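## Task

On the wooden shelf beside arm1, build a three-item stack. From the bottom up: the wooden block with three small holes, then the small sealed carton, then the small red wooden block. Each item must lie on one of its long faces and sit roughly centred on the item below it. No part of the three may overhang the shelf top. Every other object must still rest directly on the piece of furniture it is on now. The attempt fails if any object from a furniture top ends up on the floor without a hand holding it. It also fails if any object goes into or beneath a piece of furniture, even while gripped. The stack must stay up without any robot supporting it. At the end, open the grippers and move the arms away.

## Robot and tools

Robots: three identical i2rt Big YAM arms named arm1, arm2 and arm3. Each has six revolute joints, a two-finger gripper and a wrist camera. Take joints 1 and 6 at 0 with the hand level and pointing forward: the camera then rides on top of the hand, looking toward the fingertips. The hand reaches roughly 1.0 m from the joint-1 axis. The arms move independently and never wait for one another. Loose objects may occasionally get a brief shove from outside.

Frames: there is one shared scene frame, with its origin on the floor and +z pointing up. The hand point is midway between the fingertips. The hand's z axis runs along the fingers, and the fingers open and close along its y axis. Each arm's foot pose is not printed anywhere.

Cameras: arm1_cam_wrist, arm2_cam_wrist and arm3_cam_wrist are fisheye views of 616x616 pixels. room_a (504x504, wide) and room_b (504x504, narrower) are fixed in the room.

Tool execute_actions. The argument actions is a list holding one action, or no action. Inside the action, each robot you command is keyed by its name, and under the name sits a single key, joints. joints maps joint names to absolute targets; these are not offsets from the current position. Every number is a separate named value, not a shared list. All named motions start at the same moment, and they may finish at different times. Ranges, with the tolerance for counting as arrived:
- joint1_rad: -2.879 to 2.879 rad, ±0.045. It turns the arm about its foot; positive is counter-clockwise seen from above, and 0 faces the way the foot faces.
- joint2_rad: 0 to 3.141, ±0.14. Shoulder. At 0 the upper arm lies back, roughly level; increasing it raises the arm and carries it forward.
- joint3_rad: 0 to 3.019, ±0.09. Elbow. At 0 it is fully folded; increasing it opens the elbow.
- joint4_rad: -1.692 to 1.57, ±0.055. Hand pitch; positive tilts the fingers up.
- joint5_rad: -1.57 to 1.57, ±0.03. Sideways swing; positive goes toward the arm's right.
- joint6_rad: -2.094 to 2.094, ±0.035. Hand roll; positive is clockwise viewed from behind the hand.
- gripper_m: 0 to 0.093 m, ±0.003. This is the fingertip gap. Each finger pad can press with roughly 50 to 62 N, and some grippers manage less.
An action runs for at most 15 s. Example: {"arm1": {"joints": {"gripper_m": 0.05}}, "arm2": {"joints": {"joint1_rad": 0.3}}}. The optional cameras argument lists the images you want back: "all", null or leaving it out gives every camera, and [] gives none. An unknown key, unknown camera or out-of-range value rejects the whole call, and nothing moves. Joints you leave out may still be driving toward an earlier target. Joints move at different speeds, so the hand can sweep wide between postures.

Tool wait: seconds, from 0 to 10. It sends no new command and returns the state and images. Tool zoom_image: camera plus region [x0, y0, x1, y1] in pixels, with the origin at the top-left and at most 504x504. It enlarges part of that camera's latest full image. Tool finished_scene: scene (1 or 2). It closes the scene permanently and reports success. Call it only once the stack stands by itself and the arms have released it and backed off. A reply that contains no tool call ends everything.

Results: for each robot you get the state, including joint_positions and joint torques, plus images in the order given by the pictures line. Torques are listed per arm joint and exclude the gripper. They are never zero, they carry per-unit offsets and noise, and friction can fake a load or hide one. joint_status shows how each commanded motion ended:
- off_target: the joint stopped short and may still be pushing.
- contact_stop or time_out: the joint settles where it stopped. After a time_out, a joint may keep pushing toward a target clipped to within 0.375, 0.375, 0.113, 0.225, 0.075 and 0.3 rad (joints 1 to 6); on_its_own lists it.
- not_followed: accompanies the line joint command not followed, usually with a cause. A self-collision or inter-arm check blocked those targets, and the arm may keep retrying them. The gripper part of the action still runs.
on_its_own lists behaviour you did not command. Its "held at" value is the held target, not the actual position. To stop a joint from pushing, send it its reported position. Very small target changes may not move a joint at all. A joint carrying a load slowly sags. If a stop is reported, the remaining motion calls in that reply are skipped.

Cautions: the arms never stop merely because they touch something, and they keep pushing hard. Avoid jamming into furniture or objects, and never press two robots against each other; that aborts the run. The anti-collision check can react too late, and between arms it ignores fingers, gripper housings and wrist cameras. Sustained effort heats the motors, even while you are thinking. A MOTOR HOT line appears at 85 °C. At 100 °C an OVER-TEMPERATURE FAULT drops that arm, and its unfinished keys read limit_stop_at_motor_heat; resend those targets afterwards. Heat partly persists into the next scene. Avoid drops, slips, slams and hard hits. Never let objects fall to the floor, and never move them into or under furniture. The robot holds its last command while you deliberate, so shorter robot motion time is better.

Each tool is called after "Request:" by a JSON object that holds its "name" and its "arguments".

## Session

Request:
{"name": "execute_actions", "arguments": {"actions": []}}

Scene clock: 0.00 s.
Joint torques (N m, as the arm reports them, + toward a larger angle): no reading
arm1.joint_positions: joint1_rad=+0.170 joint2_rad=+0.592 joint3_rad=+1.635 joint4_rad=-1.318 joint5_rad=-0.115 joint6_rad=-0.635 gripper_m=+0.094
arm1.joint_status: not commanded
arm1.hand: x=-1.0397 y=-0.3011 z=+1.4535 quat_wxyz=(-0.303, -0.333, -0.727, +0.519) (m; scene frame)
arm2.joint_positions: joint1_rad=-0.469 joint2_rad=+0.596 joint3_rad=+1.504 joint4_rad=-1.177 joint5_rad=+0.039 joint6_rad=-0.015 gripper_m=+0.094
arm2.joint_status: not commanded
arm2.hand: x=+0.1148 y=-0.1270 z=+1.5472 quat_wxyz=(-0.477, +0.504, -0.617, -0.370) (m; scene frame)
arm3.joint_positions: joint1_rad=-0.164 joint2_rad=+0.381 joint3_rad=+1.541 joint4_rad=-1.211 joint5_rad=+0.024 joint6_rad=-0.157 gripper_m=+0.095
arm3.joint_status: not commanded
arm3.hand: x=+1.0460 y=+0.3958 z=+1.4741 quat_wxyz=(-0.576, -0.296, -0.657, +0.385) (m; scene frame)
pictures: arm1_cam_wrist, arm2_cam_wrist, arm3_cam_wrist, room_a, room_b
Images, in order (width x height): arm1_cam_wrist 616x616, arm2_cam_wrist 616x616, arm3_cam_wrist 616x616, room_a 504x504, room_b 504x504.

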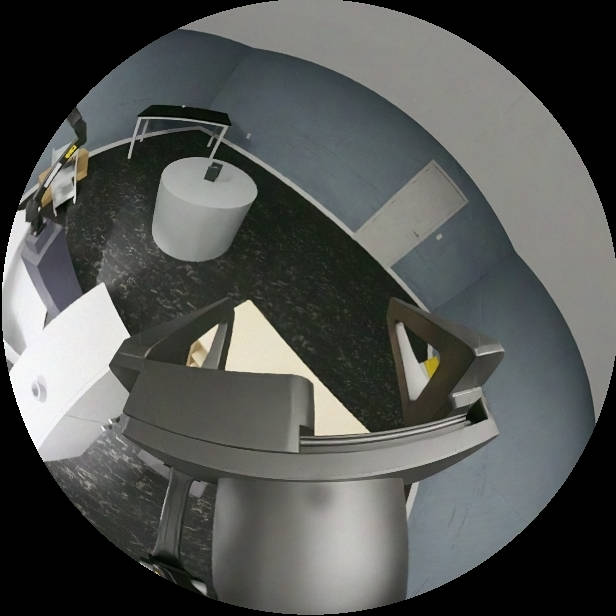

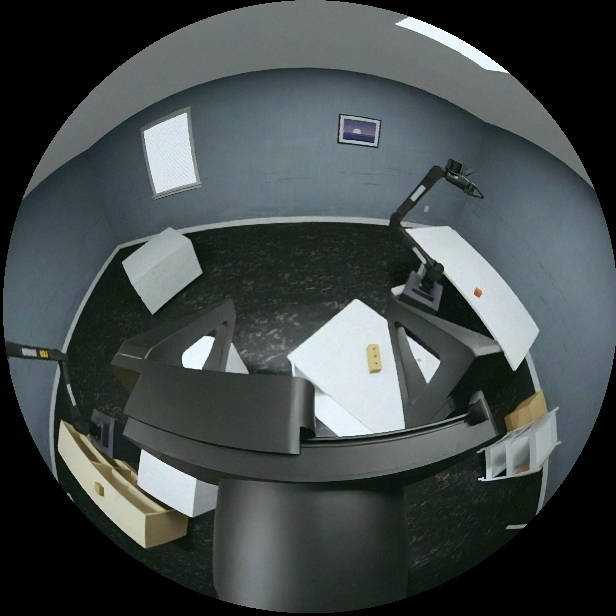

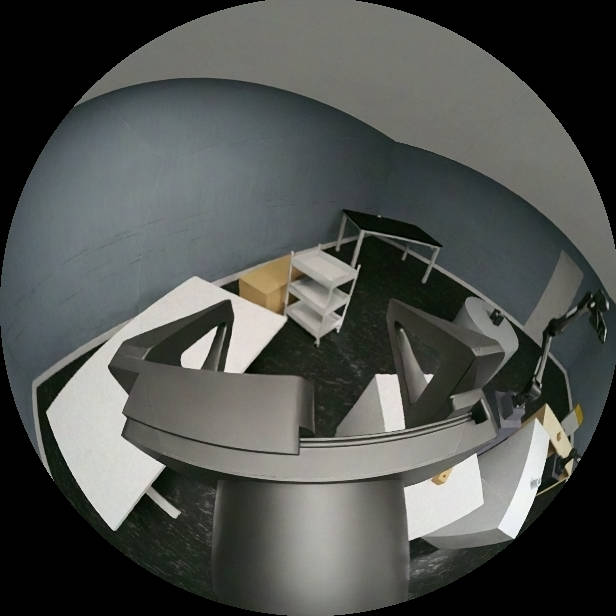

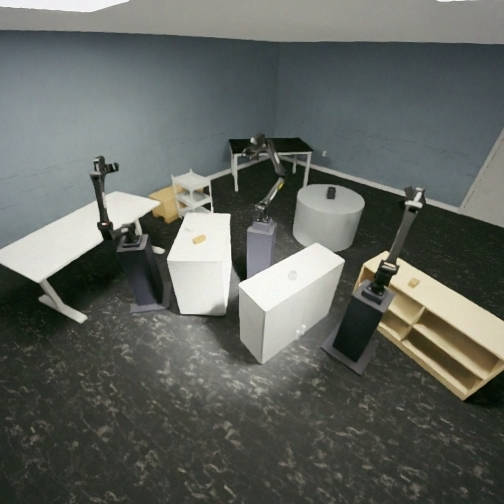

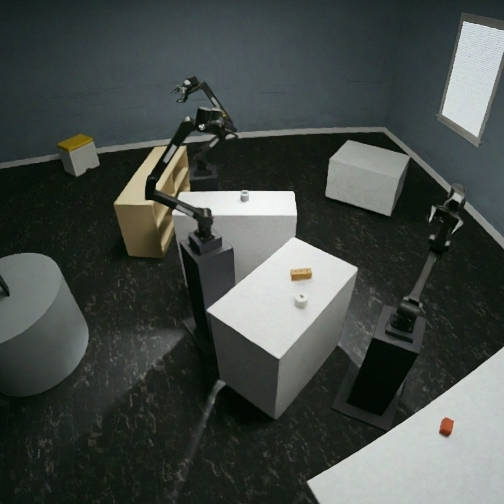

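Request:
{"name": "zoom_image", "arguments": {"camera": "room_a", "region": [340, 230, 504, 394]}}

Request:
{"name": "zoom_image", "arguments": {"camera": "room_b", "region": [200, 170, 504, 474]}}

Request:
{"name": "zoom_image", "arguments": {"camera": "arm2_cam_wrist", "region": [280, 250, 530, 450]}}

Region (340, 230, 504, 394) of room_a's 504x504 image, scaled by 3.073, with more detail than that image has.

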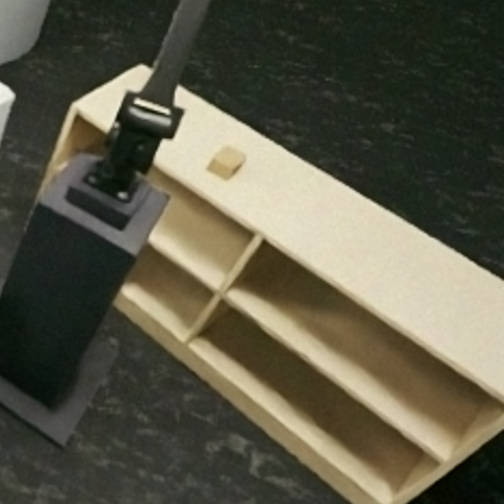

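Region (200, 170, 504, 474) of room_b's 504x504 image, scaled by 1.658, with more detail than that image has.

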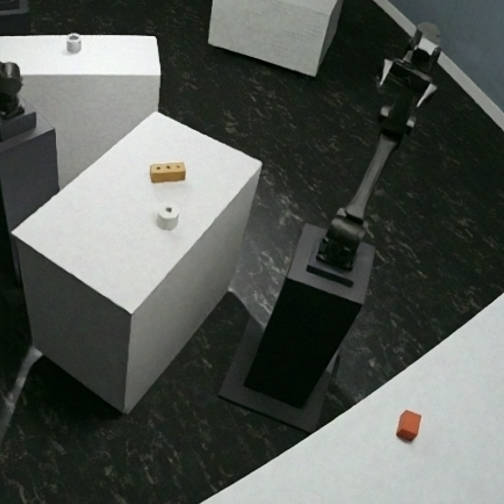

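Region (280, 250, 530, 450) of arm2_cam_wrist's 616x616 image, scaled by 2.016, with more detail than that image has; it fills the top 403 rows of this view, and the rest is white.

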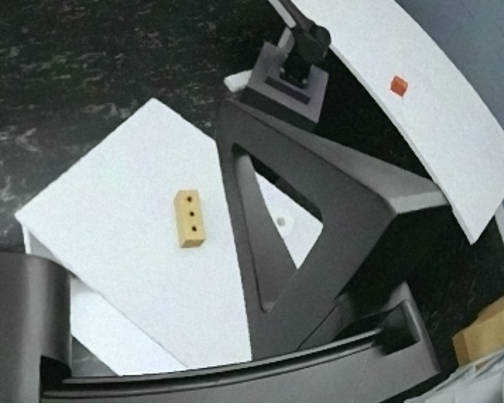

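Request:
{"name": "execute_actions", "arguments": {"actions": [{"arm1":{"joints":{"joint1_rad":-0.34,"joint2_rad":1.55,"joint3_rad":1.28,"joint4_rad":-1.28,"joint5_rad":0,"joint6_rad":0}},"arm2":{"joints":{"joint1_rad":-0.97,"joint2_rad":1.73,"joint3_rad":1.53,"joint4_rad":-1.33,"joint5_rad":0,"joint6_rad":0}},"arm3":{"joints":{"joint1_rad":0.61,"joint2_rad":1.55,"joint3_rad":1.4,"joint4_rad":-1.39,"joint5_rad":0,"joint6_rad":0}}}]}}

Scene clock: 31.40 s.
Joint torques (N m, as the arm reports them, + toward a larger angle): arm1=[ 0.18 -9.84 11.99  0.71  0.08  0.03] | arm2=[ -0.34 -15.25   9.02  -0.4    0.02   0.19] | arm3=[ -0.53 -14.95  10.64  -0.45   0.1    0.11]
arm1.joint_positions: joint1_rad=-0.343 joint2_rad=+1.536 joint3_rad=+1.264 joint4_rad=-1.286 joint5_rad=-0.001 joint6_rad=-0.008 gripper_m=+0.094
arm1.joint_status: all done
arm1.hand: x=-1.2882 y=-0.5091 z=+0.9556 quat_wxyz=(+0.003, -0.866, -0.500, +0.008) (m; scene frame)
arm2.joint_positions: joint1_rad=-0.973 joint2_rad=+1.742 joint3_rad=+1.504 joint4_rad=-1.315 joint5_rad=+0.000 joint6_rad=-0.008 gripper_m=+0.094
arm2.joint_status: all done
arm2.hand: x=+0.4033 y=+0.0644 z=+1.0669 quat_wxyz=(-0.006, +0.430, -0.903, -0.002) (m; scene frame)
arm3.joint_positions: joint1_rad=+0.614 joint2_rad=+1.555 joint3_rad=+1.397 joint4_rad=-1.380 joint5_rad=+0.000 joint6_rad=-0.011 gripper_m=+0.095
arm3.joint_status: all done
arm3.hand: x=+1.4569 y=+0.3720 z=+1.0070 quat_wxyz=(-0.017, -0.099, -0.995, +0.009) (m; scene frame)
pictures: arm1_cam_wrist, arm2_cam_wrist, arm3_cam_wrist, room_a, room_b
Images, in order (width x height): arm1_cam_wrist 616x616, arm2_cam_wrist 616x616, arm3_cam_wrist 616x616, room_a 504x504, room_b 504x504.

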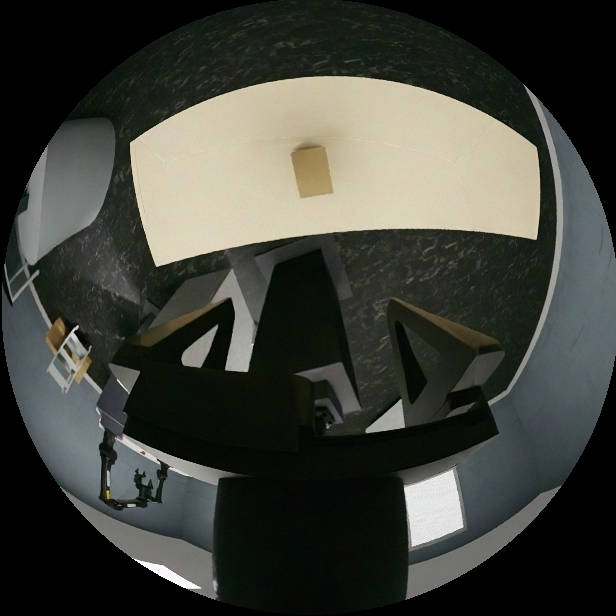

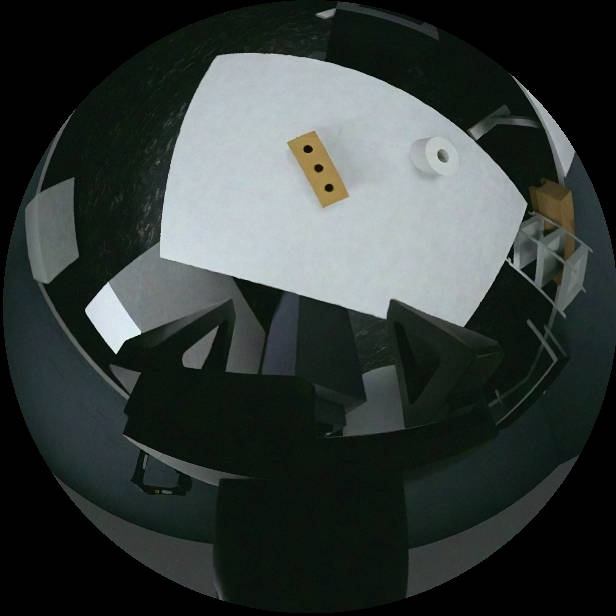

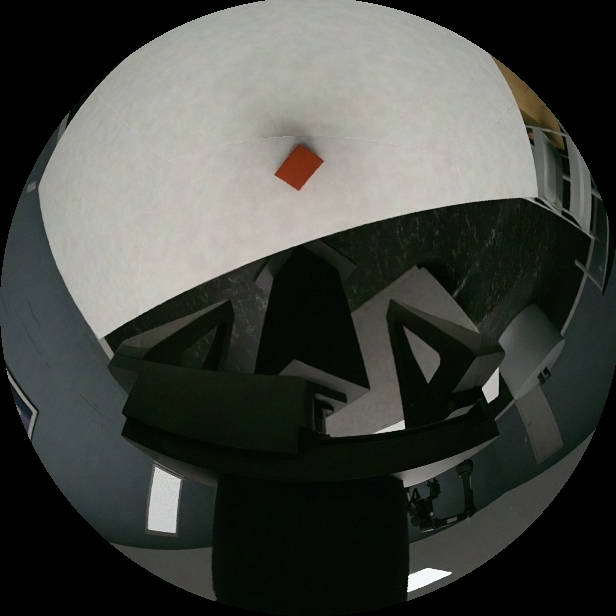

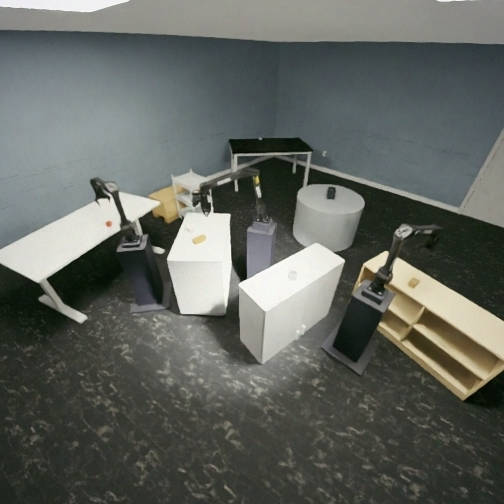

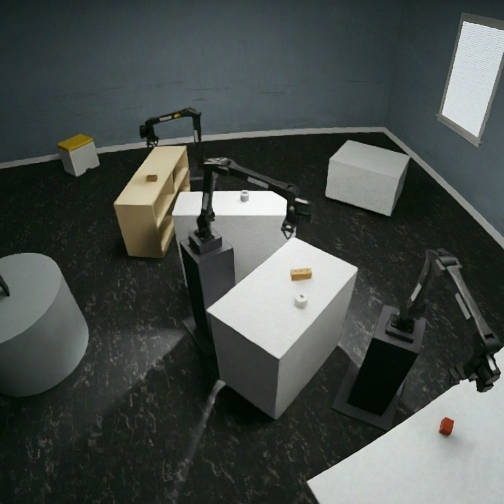

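Request:
{"name": "zoom_image", "arguments": {"camera": "arm1_cam_wrist", "region": [270, 130, 354, 214]}}

Request:
{"name": "zoom_image", "arguments": {"camera": "arm2_cam_wrist", "region": [270, 120, 370, 220]}}

Request:
{"name": "zoom_image", "arguments": {"camera": "arm3_cam_wrist", "region": [260, 130, 340, 210]}}

Region (270, 130, 354, 214) of arm1_cam_wrist's 616x616 image, scaled by 6.000, with more detail than that image has.

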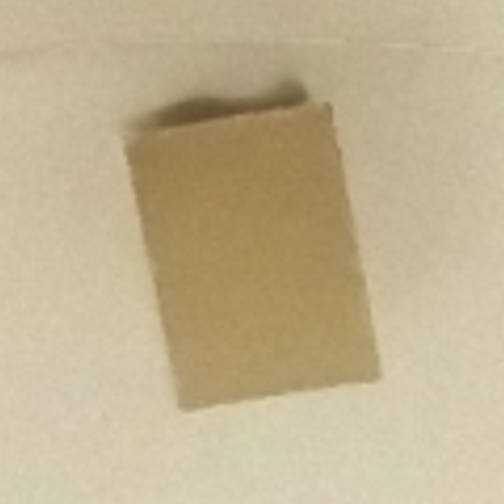

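Region (270, 120, 370, 220) of arm2_cam_wrist's 616x616 image, scaled by 5.040, with more detail than that image has.

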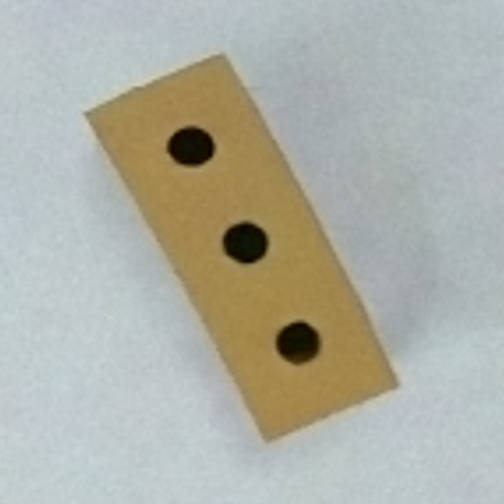

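Region (260, 130, 340, 210) of arm3_cam_wrist's 616x616 image, scaled by 6.300, with more detail than that image has.

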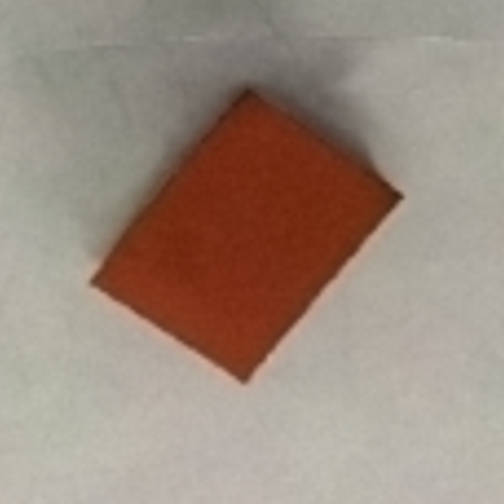

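Request:
{"name": "execute_actions", "arguments": {"actions": [{"arm1":{"joints":{"joint1_rad":1.75}},"arm2":{"joints":{"joint1_rad":-1.0,"joint2_rad":2.10,"joint3_rad":1.63,"joint4_rad":-1.05,"joint6_rad":-0.453}},"arm3":{"joints":{"joint1_rad":0.655,"joint2_rad":1.885,"joint3_rad":1.45,"joint4_rad":-1.09,"joint6_rad":0.67}}}], "cameras": ["arm1_cam_wrist","arm2_cam_wrist","arm3_cam_wrist"]}}

Scene clock: 65.60 s.
Joint torques (N m, as the arm reports them, + toward a larger angle): arm1=[ -0.16 -10.36  11.94   0.68   0.01   0.02] | arm2=[ -0.62 -19.18   8.14   0.86  -0.02  -0.05] | arm3=[  0.16 -20.07  12.61   0.15   0.17   0.11]
arm1.joint_positions: joint1_rad=+1.755 joint2_rad=+1.540 joint3_rad=+1.264 joint4_rad=-1.286 joint5_rad=+0.000 joint6_rad=-0.006 gripper_m=+0.094
arm1.joint_status: all done
arm1.hand: x=-0.6136 y=-0.1255 z=+0.9498 quat_wxyz=(+0.001, +0.001, -1.000, -0.004) (m; scene frame)
arm2.joint_positions: joint1_rad=-0.997 joint2_rad=+2.123 joint3_rad=+1.605 joint4_rad=-1.066 joint5_rad=+0.000 joint6_rad=-0.444 gripper_m=+0.094
arm2.joint_status: all done
arm2.hand: x=+0.4638 y=+0.1145 z=+0.8923 quat_wxyz=(+0.009, +0.606, -0.796, +0.003) (m; scene frame)
arm3.joint_positions: joint1_rad=+0.650 joint2_rad=+1.907 joint3_rad=+1.413 joint4_rad=-1.101 joint5_rad=+0.000 joint6_rad=+0.659 gripper_m=+0.095
arm3.joint_status: all done
arm3.hand: x=+1.5311 y=+0.3739 z=+0.8411 quat_wxyz=(+0.009, -0.404, -0.915, +0.010) (m; scene frame)
pictures: arm1_cam_wrist, arm2_cam_wrist, arm3_cam_wrist
Images, in order (width x height): arm1_cam_wrist 616x616, arm2_cam_wrist 616x616, arm3_cam_wrist 616x616.

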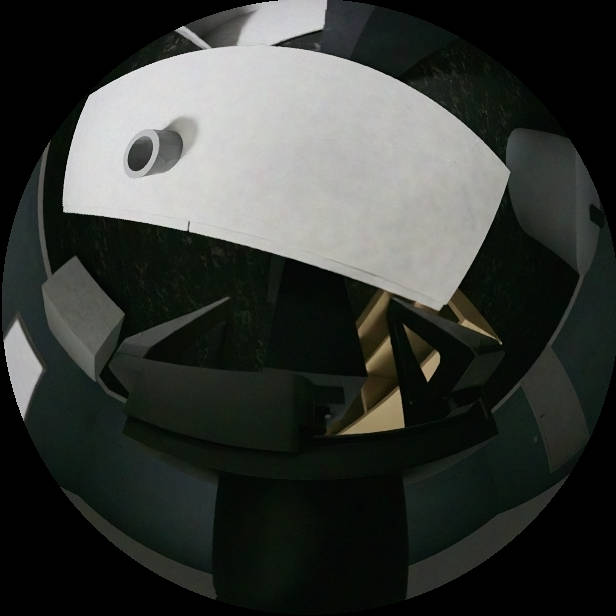

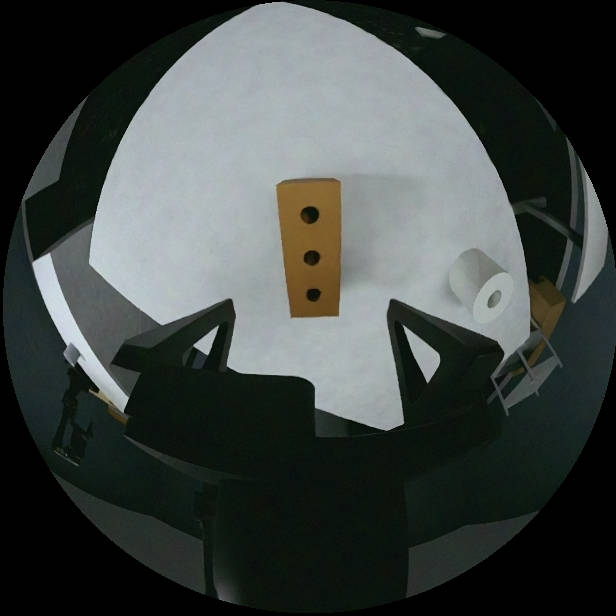

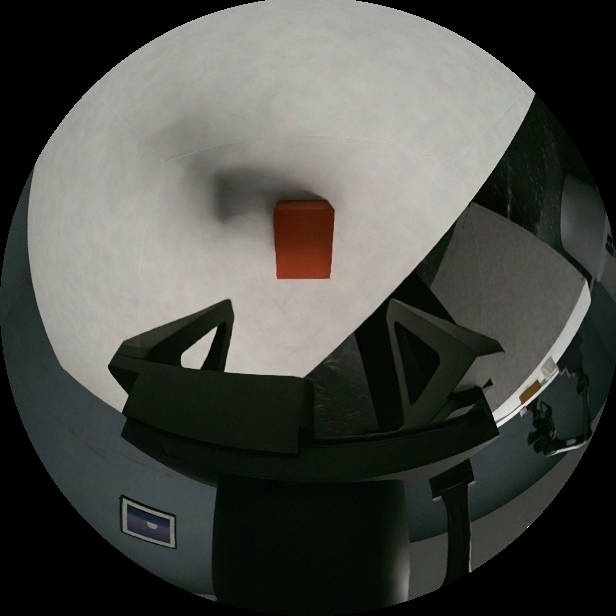

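Request:
{"name": "execute_actions", "arguments": {"actions": [{"arm1":{"joints":{"joint2_rad":1.3,"joint4_rad":-1.54}},"arm2":{"joints":{"joint2_rad":2.235,"joint4_rad":-0.925,"joint6_rad":-0.48}},"arm3":{"joints":{"joint2_rad":2.025,"joint3_rad":1.39,"joint4_rad":-0.94}}}], "cameras": ["arm1_cam_wrist","arm2_cam_wrist","arm3_cam_wrist"]}}

Scene clock: 99.03 s.
Joint torques (N m, as the arm reports them, + toward a larger angle): arm1=[-0.31 -6.81 12.37 -0.07  0.01  0.02] | arm2=[ -1.04 -19.05   7.55   0.95  -0.02  -0.03] | arm3=[  0.16 -20.27   8.47   0.16   0.17   0.11]
arm1.joint_positions: joint1_rad=+1.755 joint2_rad=+1.289 joint3_rad=+1.264 joint4_rad=-1.528 joint5_rad=+0.000 joint6_rad=-0.006 gripper_m=+0.094
arm1.joint_status: all done
arm1.hand: x=-0.6924 y=-0.1260 z=+1.0473 quat_wxyz=(-0.003, +0.001, -1.000, -0.004) (m; scene frame)
arm2.joint_positions: joint1_rad=-0.997 joint2_rad=+2.250 joint3_rad=+1.605 joint4_rad=-0.941 joint5_rad=+0.000 joint6_rad=-0.471 gripper_m=+0.094
arm2.joint_status: all done
arm2.hand: x=+0.4683 y=+0.1194 z=+0.8170 quat_wxyz=(+0.010, +0.616, -0.788, +0.003) (m; scene frame)
arm3.joint_positions: joint1_rad=+0.650 joint2_rad=+2.037 joint3_rad=+1.388 joint4_rad=-0.950 joint5_rad=+0.000 joint6_rad=+0.659 gripper_m=+0.095
arm3.joint_status: all done
arm3.hand: x=+1.5396 y=+0.3712 z=+0.7643 quat_wxyz=(+0.011, -0.404, -0.915, +0.010) (m; scene frame)
pictures: arm1_cam_wrist, arm2_cam_wrist, arm3_cam_wrist
Images, in order (width x height): arm1_cam_wrist 616x616, arm2_cam_wrist 616x616, arm3_cam_wrist 616x616.

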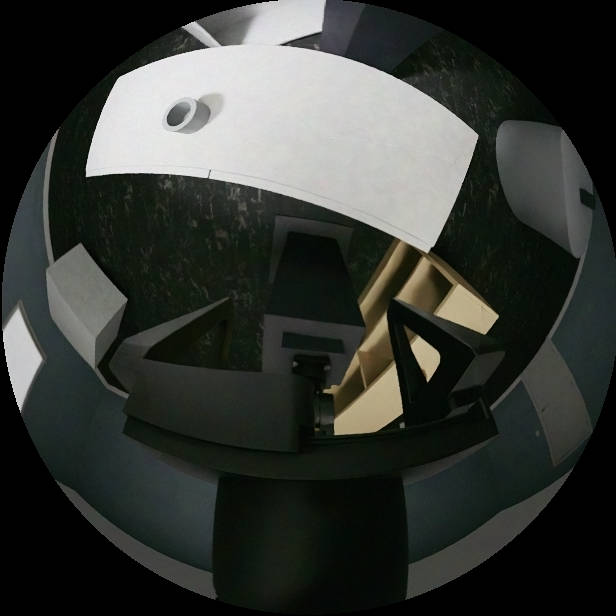

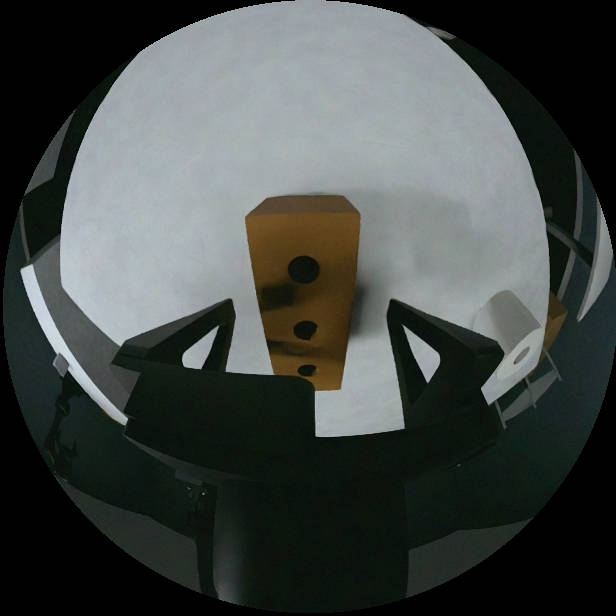

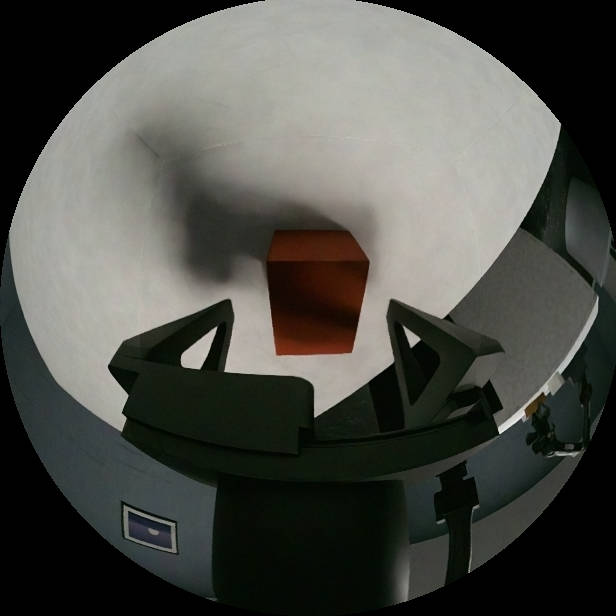

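Request:
{"name": "execute_actions", "arguments": {"actions": [{"arm1":{"joints":{"joint1_rad":0.9}},"arm2":{"joints":{"joint2_rad":2.295}},"arm3":{"joints":{"joint2_rad":2.07}}}], "cameras": []}}

Request:
{"name": "execute_actions", "arguments": {"actions": [{"arm2":{"joints":{"gripper_m":0.025}},"arm3":{"joints":{"gripper_m":0.025}}}], "cameras": ["arm2_cam_wrist","arm3_cam_wrist"]}}

Scene clock: 117.33 s.
Joint torques (N m, as the arm reports them, + toward a larger angle): arm1=[-0.03 -6.7  12.33 -0.07  0.01  0.02] | arm2=[ -0.5  -17.44   7.33   0.79  -0.04  -0.03] | arm3=[  0.14 -18.26   8.32   0.11   0.17   0.11]
arm1.joint_positions: joint1_rad=+0.901 joint2_rad=+1.289 joint3_rad=+1.264 joint4_rad=-1.528 joint5_rad=+0.000 joint6_rad=-0.006 gripper_m=+0.094
arm1.joint_status: all done
arm1.hand: x=-0.8198 y=-0.4025 z=+1.0463 quat_wxyz=(-0.001, -0.413, -0.911, +0.002) (m; scene frame)
arm2.joint_positions: joint1_rad=-0.997 joint2_rad=+2.286 joint3_rad=+1.605 joint4_rad=-0.941 joint5_rad=+0.000 joint6_rad=-0.471 gripper_m=+0.094
arm2.joint_status: all done
arm2.hand: x=+0.4627 y=+0.1129 z=+0.7957 quat_wxyz=(+0.028, +0.616, -0.787, +0.006) (m; scene frame)
arm3.joint_positions: joint1_rad=+0.650 joint2_rad=+2.056 joint3_rad=+1.388 joint4_rad=-0.950 joint5_rad=+0.000 joint6_rad=+0.659 gripper_m=+0.095
arm3.joint_status: all done
arm3.hand: x=+1.5362 y=+0.3717 z=+0.7539 quat_wxyz=(+0.020, -0.404, -0.914, +0.013) (m; scene frame)
pictures: none
No camera images: the call's "cameras" was empty. Leave "cameras" out to get every camera's image.

Scene clock: 118.00 s.
Joint torques (N m, as the arm reports them, + toward a larger angle): arm1=[-0.09 -6.72 12.34 -0.06  0.01  0.02] | arm2=[ -0.25 -17.99   7.36   0.94  -0.05  -0.02] | arm3=[  0.12 -18.28   8.33   0.1    0.17   0.11]
arm1.joint_positions: joint1_rad=+0.901 joint2_rad=+1.289 joint3_rad=+1.264 joint4_rad=-1.528 joint5_rad=+0.000 joint6_rad=-0.006 gripper_m=+0.094
arm1.joint_status: not commanded
arm1.hand: x=-0.8198 y=-0.4025 z=+1.0463 quat_wxyz=(-0.001, -0.413, -0.911, +0.002) (m; scene frame)
arm2.joint_positions: joint1_rad=-0.997 joint2_rad=+2.286 joint3_rad=+1.605 joint4_rad=-0.941 joint5_rad=+0.000 joint6_rad=-0.472 gripper_m=+0.045
arm2.joint_status: gripper_m off_target (ended at +0.045, target +0.025)
arm2.hand: x=+0.4627 y=+0.1130 z=+0.7957 quat_wxyz=(+0.027, +0.616, -0.787, +0.006) (m; scene frame)
arm3.joint_positions: joint1_rad=+0.650 joint2_rad=+2.056 joint3_rad=+1.388 joint4_rad=-0.950 joint5_rad=+0.000 joint6_rad=+0.659 gripper_m=+0.046
arm3.joint_status: gripper_m off_target (ended at +0.046, target +0.025)
arm3.hand: x=+1.5362 y=+0.3717 z=+0.7539 quat_wxyz=(+0.020, -0.404, -0.914, +0.013) (m; scene frame)
pictures: arm2_cam_wrist, arm3_cam_wrist
Images, in order (width x height): arm2_cam_wrist 616x616, arm3_cam_wrist 616x616.

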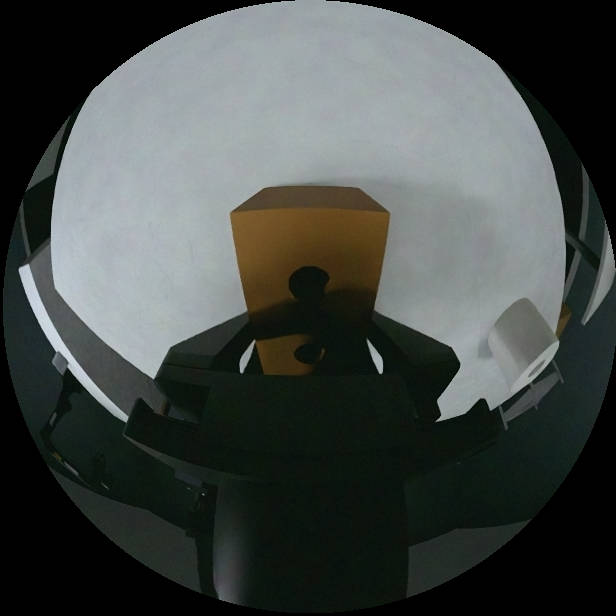

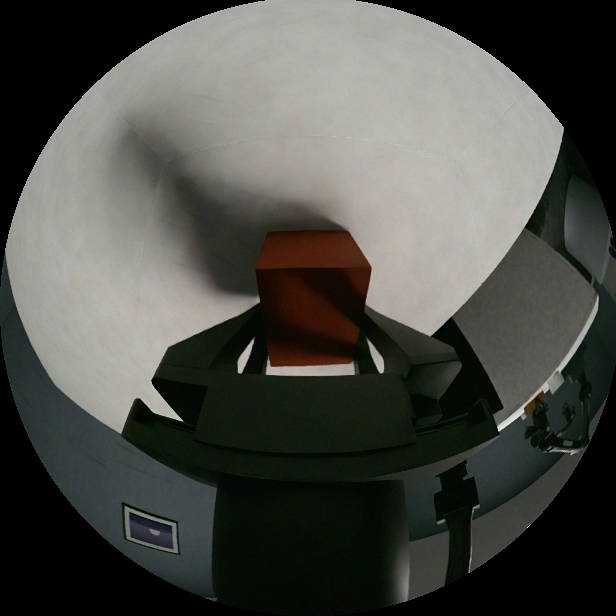

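Request:
{"name": "execute_actions", "arguments": {"actions": [{"arm2":{"joints":{"joint2_rad":2.0,"joint4_rad":-1.235}},"arm3":{"joints":{"joint2_rad":1.74,"joint3_rad":1.54,"joint4_rad":-1.36}}}], "cameras": []}}

Request:
{"name": "execute_actions", "arguments": {"actions": [{"arm2":{"joints":{"joint1_rad":0.962,"joint6_rad":-0.3}},"arm3":{"joints":{"joint1_rad":-1.698,"joint6_rad":-0.2}}}], "cameras": ["arm3_cam_wrist","room_a"]}}

Scene clock: 135.57 s.
Joint torques (N m, as the arm reports them, + toward a larger angle): arm1=[-0.16 -6.74 12.34 -0.06  0.01  0.02] | arm2=[ -0.35 -16.95   8.49  -0.49  -0.04  -0.01] | arm3=[  0.17 -17.52  12.48  -0.51   0.17   0.11]
arm1.joint_positions: joint1_rad=+0.901 joint2_rad=+1.289 joint3_rad=+1.264 joint4_rad=-1.528 joint5_rad=+0.000 joint6_rad=-0.006 gripper_m=+0.094
arm1.joint_status: not commanded
arm1.hand: x=-0.8198 y=-0.4025 z=+1.0463 quat_wxyz=(-0.001, -0.413, -0.911, +0.002) (m; scene frame)
arm2.joint_positions: joint1_rad=-0.997 joint2_rad=+2.007 joint3_rad=+1.605 joint4_rad=-1.220 joint5_rad=+0.000 joint6_rad=-0.472 gripper_m=+0.045
arm2.joint_status: all done
arm2.hand: x=+0.4478 y=+0.0961 z=+0.9602 quat_wxyz=(+0.028, +0.616, -0.787, +0.006) (m; scene frame)
arm3.joint_positions: joint1_rad=+0.650 joint2_rad=+1.743 joint3_rad=+1.514 joint4_rad=-1.350 joint5_rad=+0.000 joint6_rad=+0.659 gripper_m=+0.046
arm3.joint_status: all done
arm3.hand: x=+1.5138 y=+0.3786 z=+0.9619 quat_wxyz=(+0.001, -0.404, -0.915, +0.008) (m; scene frame)
pictures: none
No camera images: the call's "cameras" was empty. Leave "cameras" out to get every camera's image.

Scene clock: 137.83 s.
Joint torques (N m, as the arm reports them, + toward a larger angle): arm1=[-0.11 -6.72 12.34 -0.07  0.02  0.02] | arm2=[ -0.31 -17.39   8.6   -0.57   0.05   0.17] | arm3=[  1.11 -17.33  12.54  -0.49   0.02  -0.14]
arm1.joint_positions: joint1_rad=+0.901 joint2_rad=+1.289 joint3_rad=+1.264 joint4_rad=-1.528 joint5_rad=+0.000 joint6_rad=-0.006 gripper_m=+0.094
arm1.joint_status: not commanded
arm1.hand: x=-0.8198 y=-0.4025 z=+1.0463 quat_wxyz=(-0.001, -0.413, -0.911, +0.002) (m; scene frame)
arm2.joint_positions: joint1_rad=+0.965 joint2_rad=+2.008 joint3_rad=+1.605 joint4_rad=-1.220 joint5_rad=-0.002 joint6_rad=-0.309 gripper_m=+0.044
arm2.joint_status: all done
arm2.hand: x=-0.4862 y=-0.1591 z=+0.9634 quat_wxyz=(+0.011, +1.000, -0.007, +0.023) (m; scene frame)
arm3.joint_positions: joint1_rad=-1.706 joint2_rad=+1.744 joint3_rad=+1.514 joint4_rad=-1.350 joint5_rad=+0.002 joint6_rad=-0.189 gripper_m=+0.046
arm3.joint_status: all done
arm3.hand: x=+0.5690 y=+0.1690 z=+0.9648 quat_wxyz=(-0.005, -0.921, -0.390, -0.001) (m; scene frame)
pictures: arm3_cam_wrist, room_a
Images, in order (width x height): arm3_cam_wrist 616x616, room_a 504x504.

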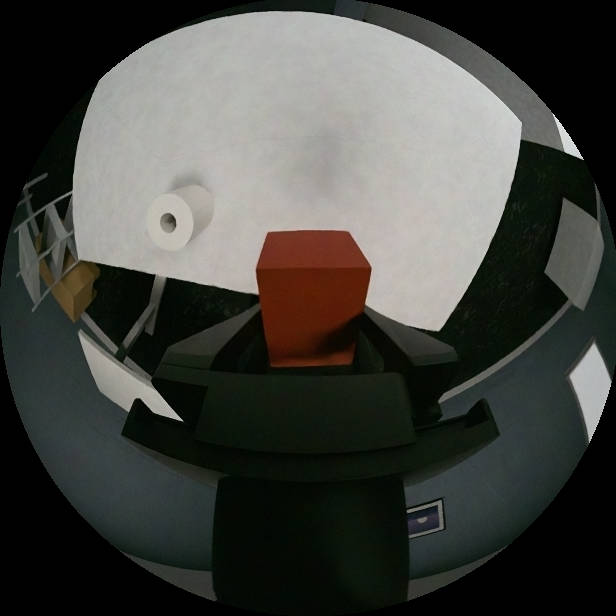

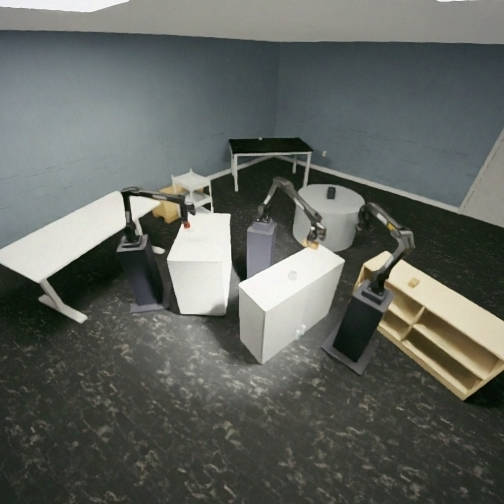

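Request:
{"name": "execute_actions", "arguments": {"actions": [{"arm2":{"joints":{"joint2_rad":2.285,"joint4_rad":-0.912}},"arm3":{"joints":{"joint2_rad":2.12,"joint3_rad":1.77,"joint4_rad":-1.21}}}], "cameras": ["arm2_cam_wrist","arm3_cam_wrist"]}}

Scene clock: 148.07 s.
Joint torques (N m, as the arm reports them, + toward a larger angle): arm1=[-0.1  -6.71 12.35 -0.05  0.01  0.02] | arm2=[ -0.49 -20.31   7.08   0.58   0.     0.19] | arm3=[  0.82 -23.8   13.42  -0.06   0.06  -0.14]
arm1.joint_positions: joint1_rad=+0.901 joint2_rad=+1.289 joint3_rad=+1.264 joint4_rad=-1.528 joint5_rad=+0.000 joint6_rad=-0.006 gripper_m=+0.094
arm1.joint_status: not commanded
arm1.hand: x=-0.8198 y=-0.4025 z=+1.0463 quat_wxyz=(-0.001, -0.413, -0.911, +0.002) (m; scene frame)
arm2.joint_positions: joint1_rad=+0.966 joint2_rad=+2.322 joint3_rad=+1.605 joint4_rad=-0.927 joint5_rad=+0.000 joint6_rad=-0.308 gripper_m=+0.044
arm2.joint_status: all done
arm2.hand: x=-0.5034 y=-0.1544 z=+0.7786 quat_wxyz=(+0.014, +0.999, -0.007, +0.033) (m; scene frame)
arm3.joint_positions: joint1_rad=-1.704 joint2_rad=+2.146 joint3_rad=+1.727 joint4_rad=-1.215 joint5_rad=+0.001 joint6_rad=-0.189 gripper_m=+0.045
arm3.joint_status: all done
arm3.hand: x=+0.4923 y=+0.1114 z=+0.8170 quat_wxyz=(+0.000, -0.920, -0.391, -0.028) (m; scene frame)
pictures: arm2_cam_wrist, arm3_cam_wrist
Images, in order (width x height): arm2_cam_wrist 616x616, arm3_cam_wrist 616x616.

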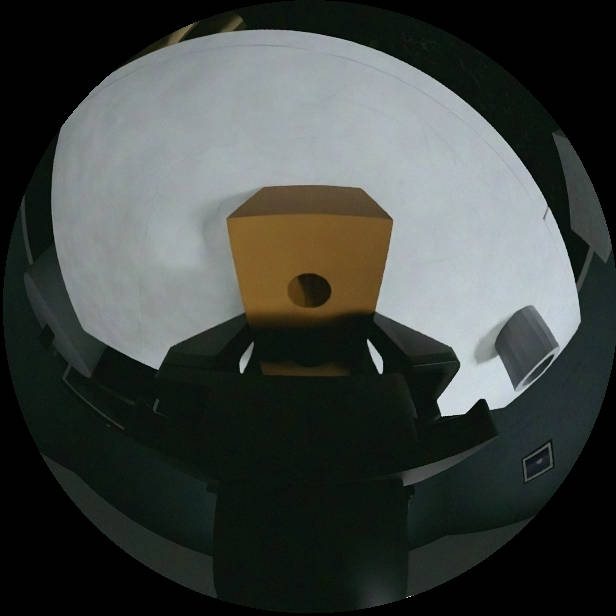

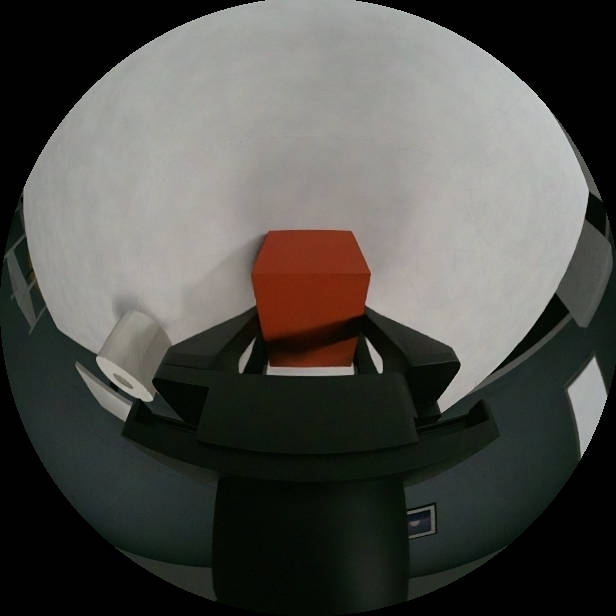

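Request:
{"name": "execute_actions", "arguments": {"actions": [{"arm2":{"joints":{"gripper_m":0.093}},"arm3":{"joints":{"gripper_m":0.093}}}], "cameras": ["arm2_cam_wrist","arm3_cam_wrist"]}}

Request:
{"name": "execute_actions", "arguments": {"actions": [{"arm2":{"joints":{"joint2_rad":2.0,"joint4_rad":-1.17}},"arm3":{"joints":{"joint2_rad":1.85,"joint4_rad":-1.4}}}], "cameras": ["arm2_cam_wrist","arm3_cam_wrist"]}}

Scene clock: 155.20 s.
Joint torques (N m, as the arm reports them, + toward a larger angle): arm1=[-0.06 -6.75 12.34 -0.06  0.02  0.02] | arm2=[ -0.33 -20.15   7.29   0.85  -0.01   0.17] | arm3=[  0.83 -23.78  13.45  -0.1    0.06  -0.14]
arm1.joint_positions: joint1_rad=+0.901 joint2_rad=+1.289 joint3_rad=+1.264 joint4_rad=-1.528 joint5_rad=+0.000 joint6_rad=-0.006 gripper_m=+0.094
arm1.joint_status: not commanded
arm1.hand: x=-0.8198 y=-0.4025 z=+1.0463 quat_wxyz=(-0.001, -0.413, -0.911, +0.002) (m; scene frame)
arm2.joint_positions: joint1_rad=+0.966 joint2_rad=+2.318 joint3_rad=+1.605 joint4_rad=-0.927 joint5_rad=+0.000 joint6_rad=-0.308 gripper_m=+0.093
arm2.joint_status: all done
arm2.hand: x=-0.5043 y=-0.1541 z=+0.7806 quat_wxyz=(+0.013, +0.999, -0.007, +0.032) (m; scene frame)
arm3.joint_positions: joint1_rad=-1.704 joint2_rad=+2.146 joint3_rad=+1.727 joint4_rad=-1.215 joint5_rad=+0.001 joint6_rad=-0.190 gripper_m=+0.093
arm3.joint_status: all done
arm3.hand: x=+0.4923 y=+0.1114 z=+0.8170 quat_wxyz=(+0.000, -0.920, -0.391, -0.028) (m; scene frame)
pictures: arm2_cam_wrist, arm3_cam_wrist
Images, in order (width x height): arm2_cam_wrist 616x616, arm3_cam_wrist 616x616.

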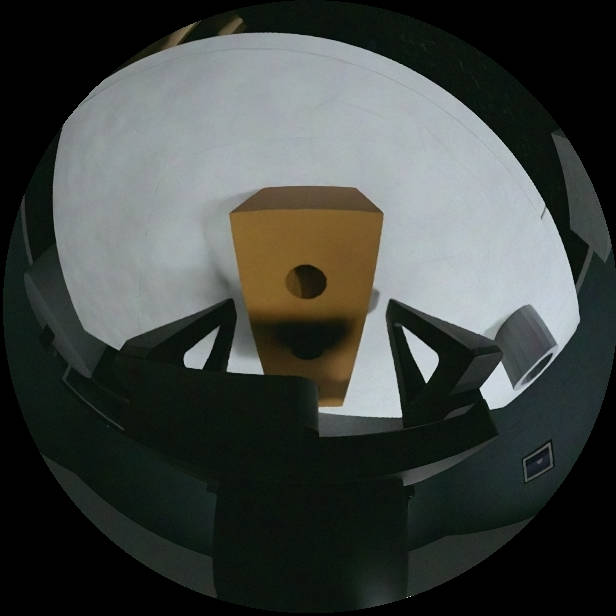

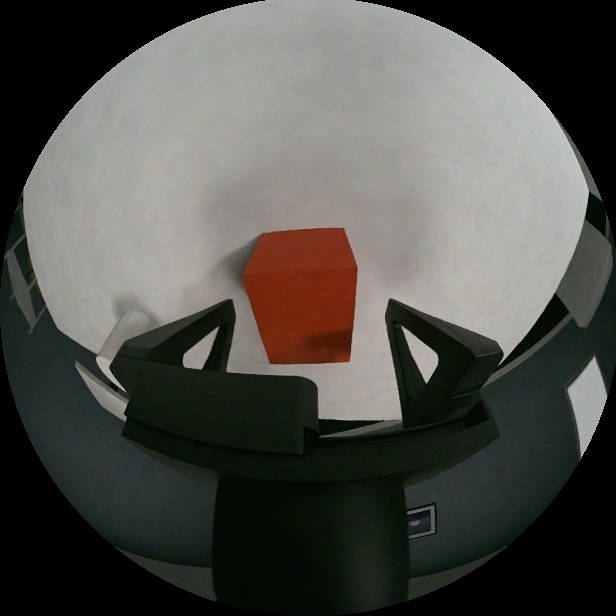

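Scene clock: 156.57 s.
Joint torques (N m, as the arm reports them, + toward a larger angle): arm1=[-0.11 -6.7  12.34 -0.05  0.01  0.02] | arm2=[ -0.35 -16.67   8.89  -0.41  -0.02   0.18] | arm3=[  0.79 -18.51  13.22  -0.33   0.06  -0.14]
arm1.joint_positions: joint1_rad=+0.901 joint2_rad=+1.289 joint3_rad=+1.264 joint4_rad=-1.528 joint5_rad=+0.000 joint6_rad=-0.006 gripper_m=+0.094
arm1.joint_status: not commanded
arm1.hand: x=-0.8198 y=-0.4025 z=+1.0463 quat_wxyz=(-0.001, -0.413, -0.911, +0.002) (m; scene frame)
arm2.joint_positions: joint1_rad=+0.966 joint2_rad=+1.995 joint3_rad=+1.605 joint4_rad=-1.155 joint5_rad=+0.000 joint6_rad=-0.308 gripper_m=+0.093
arm2.joint_status: all done
arm2.hand: x=-0.5023 y=-0.1537 z=+0.9701 quat_wxyz=(-0.001, +1.000, -0.007, -0.013) (m; scene frame)
arm3.joint_positions: joint1_rad=-1.704 joint2_rad=+1.844 joint3_rad=+1.741 joint4_rad=-1.391 joint5_rad=+0.001 joint6_rad=-0.190 gripper_m=+0.093
arm3.joint_status: all done
arm3.hand: x=+0.5169 y=+0.1313 z=+0.9987 quat_wxyz=(-0.014, -0.920, -0.390, +0.041) (m; scene frame)
pictures: arm2_cam_wrist, arm3_cam_wrist
Images, in order (width x height): arm2_cam_wrist 616x616, arm3_cam_wrist 616x616.

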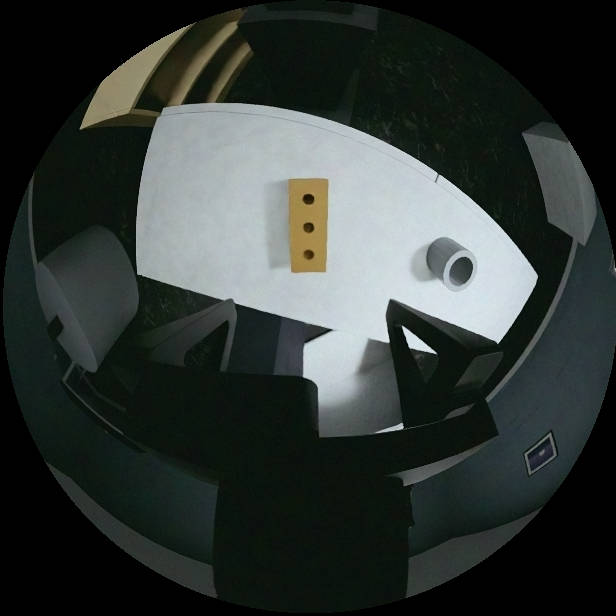

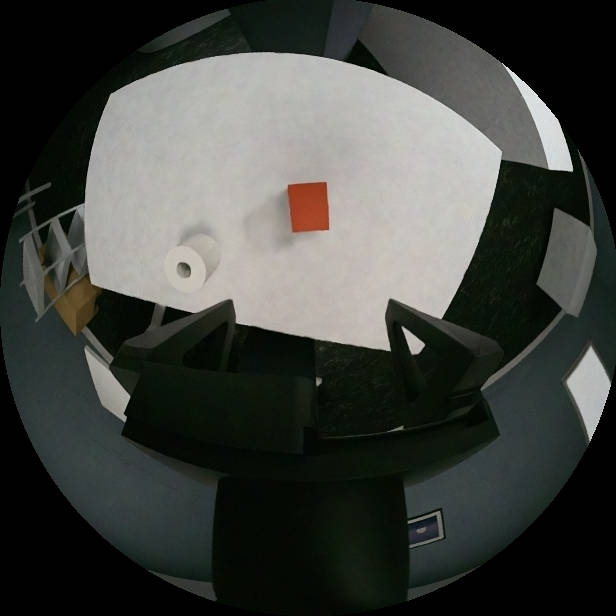

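Request:
{"name": "execute_actions", "arguments": {"actions": [{"arm1":{"joints":{"joint1_rad":1.725,"joint2_rad":1.825,"joint3_rad":1.465,"joint4_rad":-1.17}},"arm2":{"joints":{"joint1_rad":-1.035,"joint2_rad":2.145,"joint3_rad":1.68,"joint4_rad":-1.055,"joint6_rad":-0.05}},"arm3":{"joints":{"joint1_rad":-0.2,"joint2_rad":1.2,"joint3_rad":1.3}}}], "cameras": ["arm2_cam_wrist","arm1_cam_wrist","room_a"]}}

Scene clock: 179.83 s.
Joint torques (N m, as the arm reports them, + toward a larger angle): arm1=[ -0.22 -15.5   11.21   0.8    0.07   0.02] | arm2=[ -0.18 -20.01   8.29   0.35   0.01   0.15] | arm3=[ 0.14 -8.75 10.18  0.03  0.14 -0.12]
arm1.joint_positions: joint1_rad=+1.730 joint2_rad=+1.826 joint3_rad=+1.454 joint4_rad=-1.179 joint5_rad=-0.001 joint6_rad=-0.005 gripper_m=+0.094
arm1.joint_status: all done
arm1.hand: x=-0.5182 y=-0.1385 z=+0.8827 quat_wxyz=(-0.005, -0.012, -1.000, -0.005) (m; scene frame)
arm2.joint_positions: joint1_rad=-1.037 joint2_rad=+2.169 joint3_rad=+1.654 joint4_rad=-1.057 joint5_rad=+0.000 joint6_rad=-0.057 gripper_m=+0.093
arm2.joint_status: all done
arm2.hand: x=+0.4930 y=+0.1101 z=+0.8813 quat_wxyz=(+0.002, +0.423, -0.906, +0.002) (m; scene frame)
arm3.joint_positions: joint1_rad=-0.202 joint2_rad=+1.193 joint3_rad=+1.308 joint4_rad=-1.391 joint5_rad=-0.001 joint6_rad=-0.190 gripper_m=+0.093
arm3.joint_status: all done
arm3.hand: x=+1.2032 y=+0.1330 z=+1.1221 quat_wxyz=(-0.124, -0.400, -0.904, +0.090) (m; scene frame)
pictures: arm1_cam_wrist, arm2_cam_wrist, room_a
Images, in order (width x height): arm1_cam_wrist 616x616, arm2_cam_wrist 616x616, room_a 504x504.

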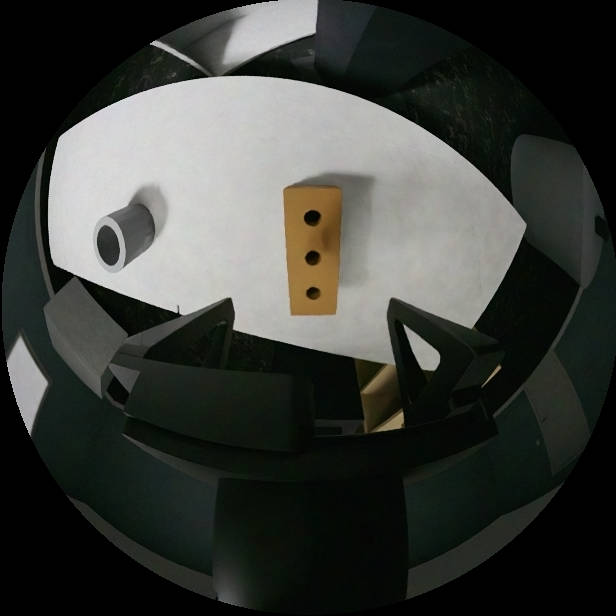

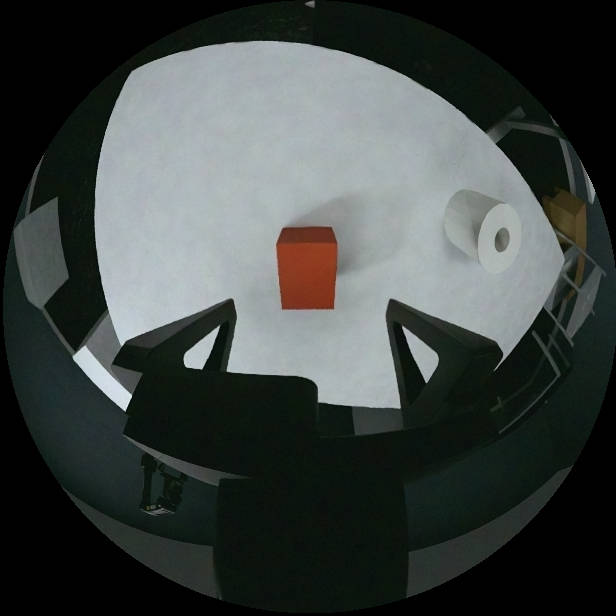

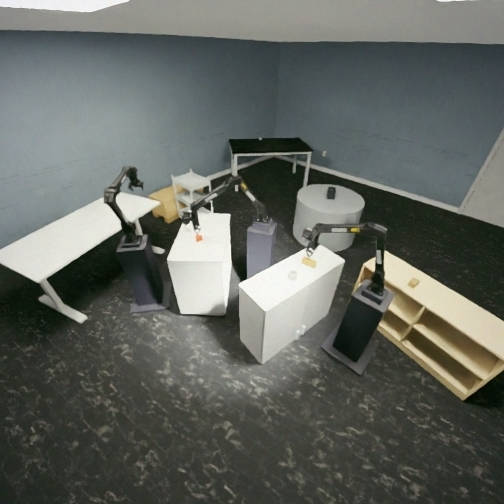

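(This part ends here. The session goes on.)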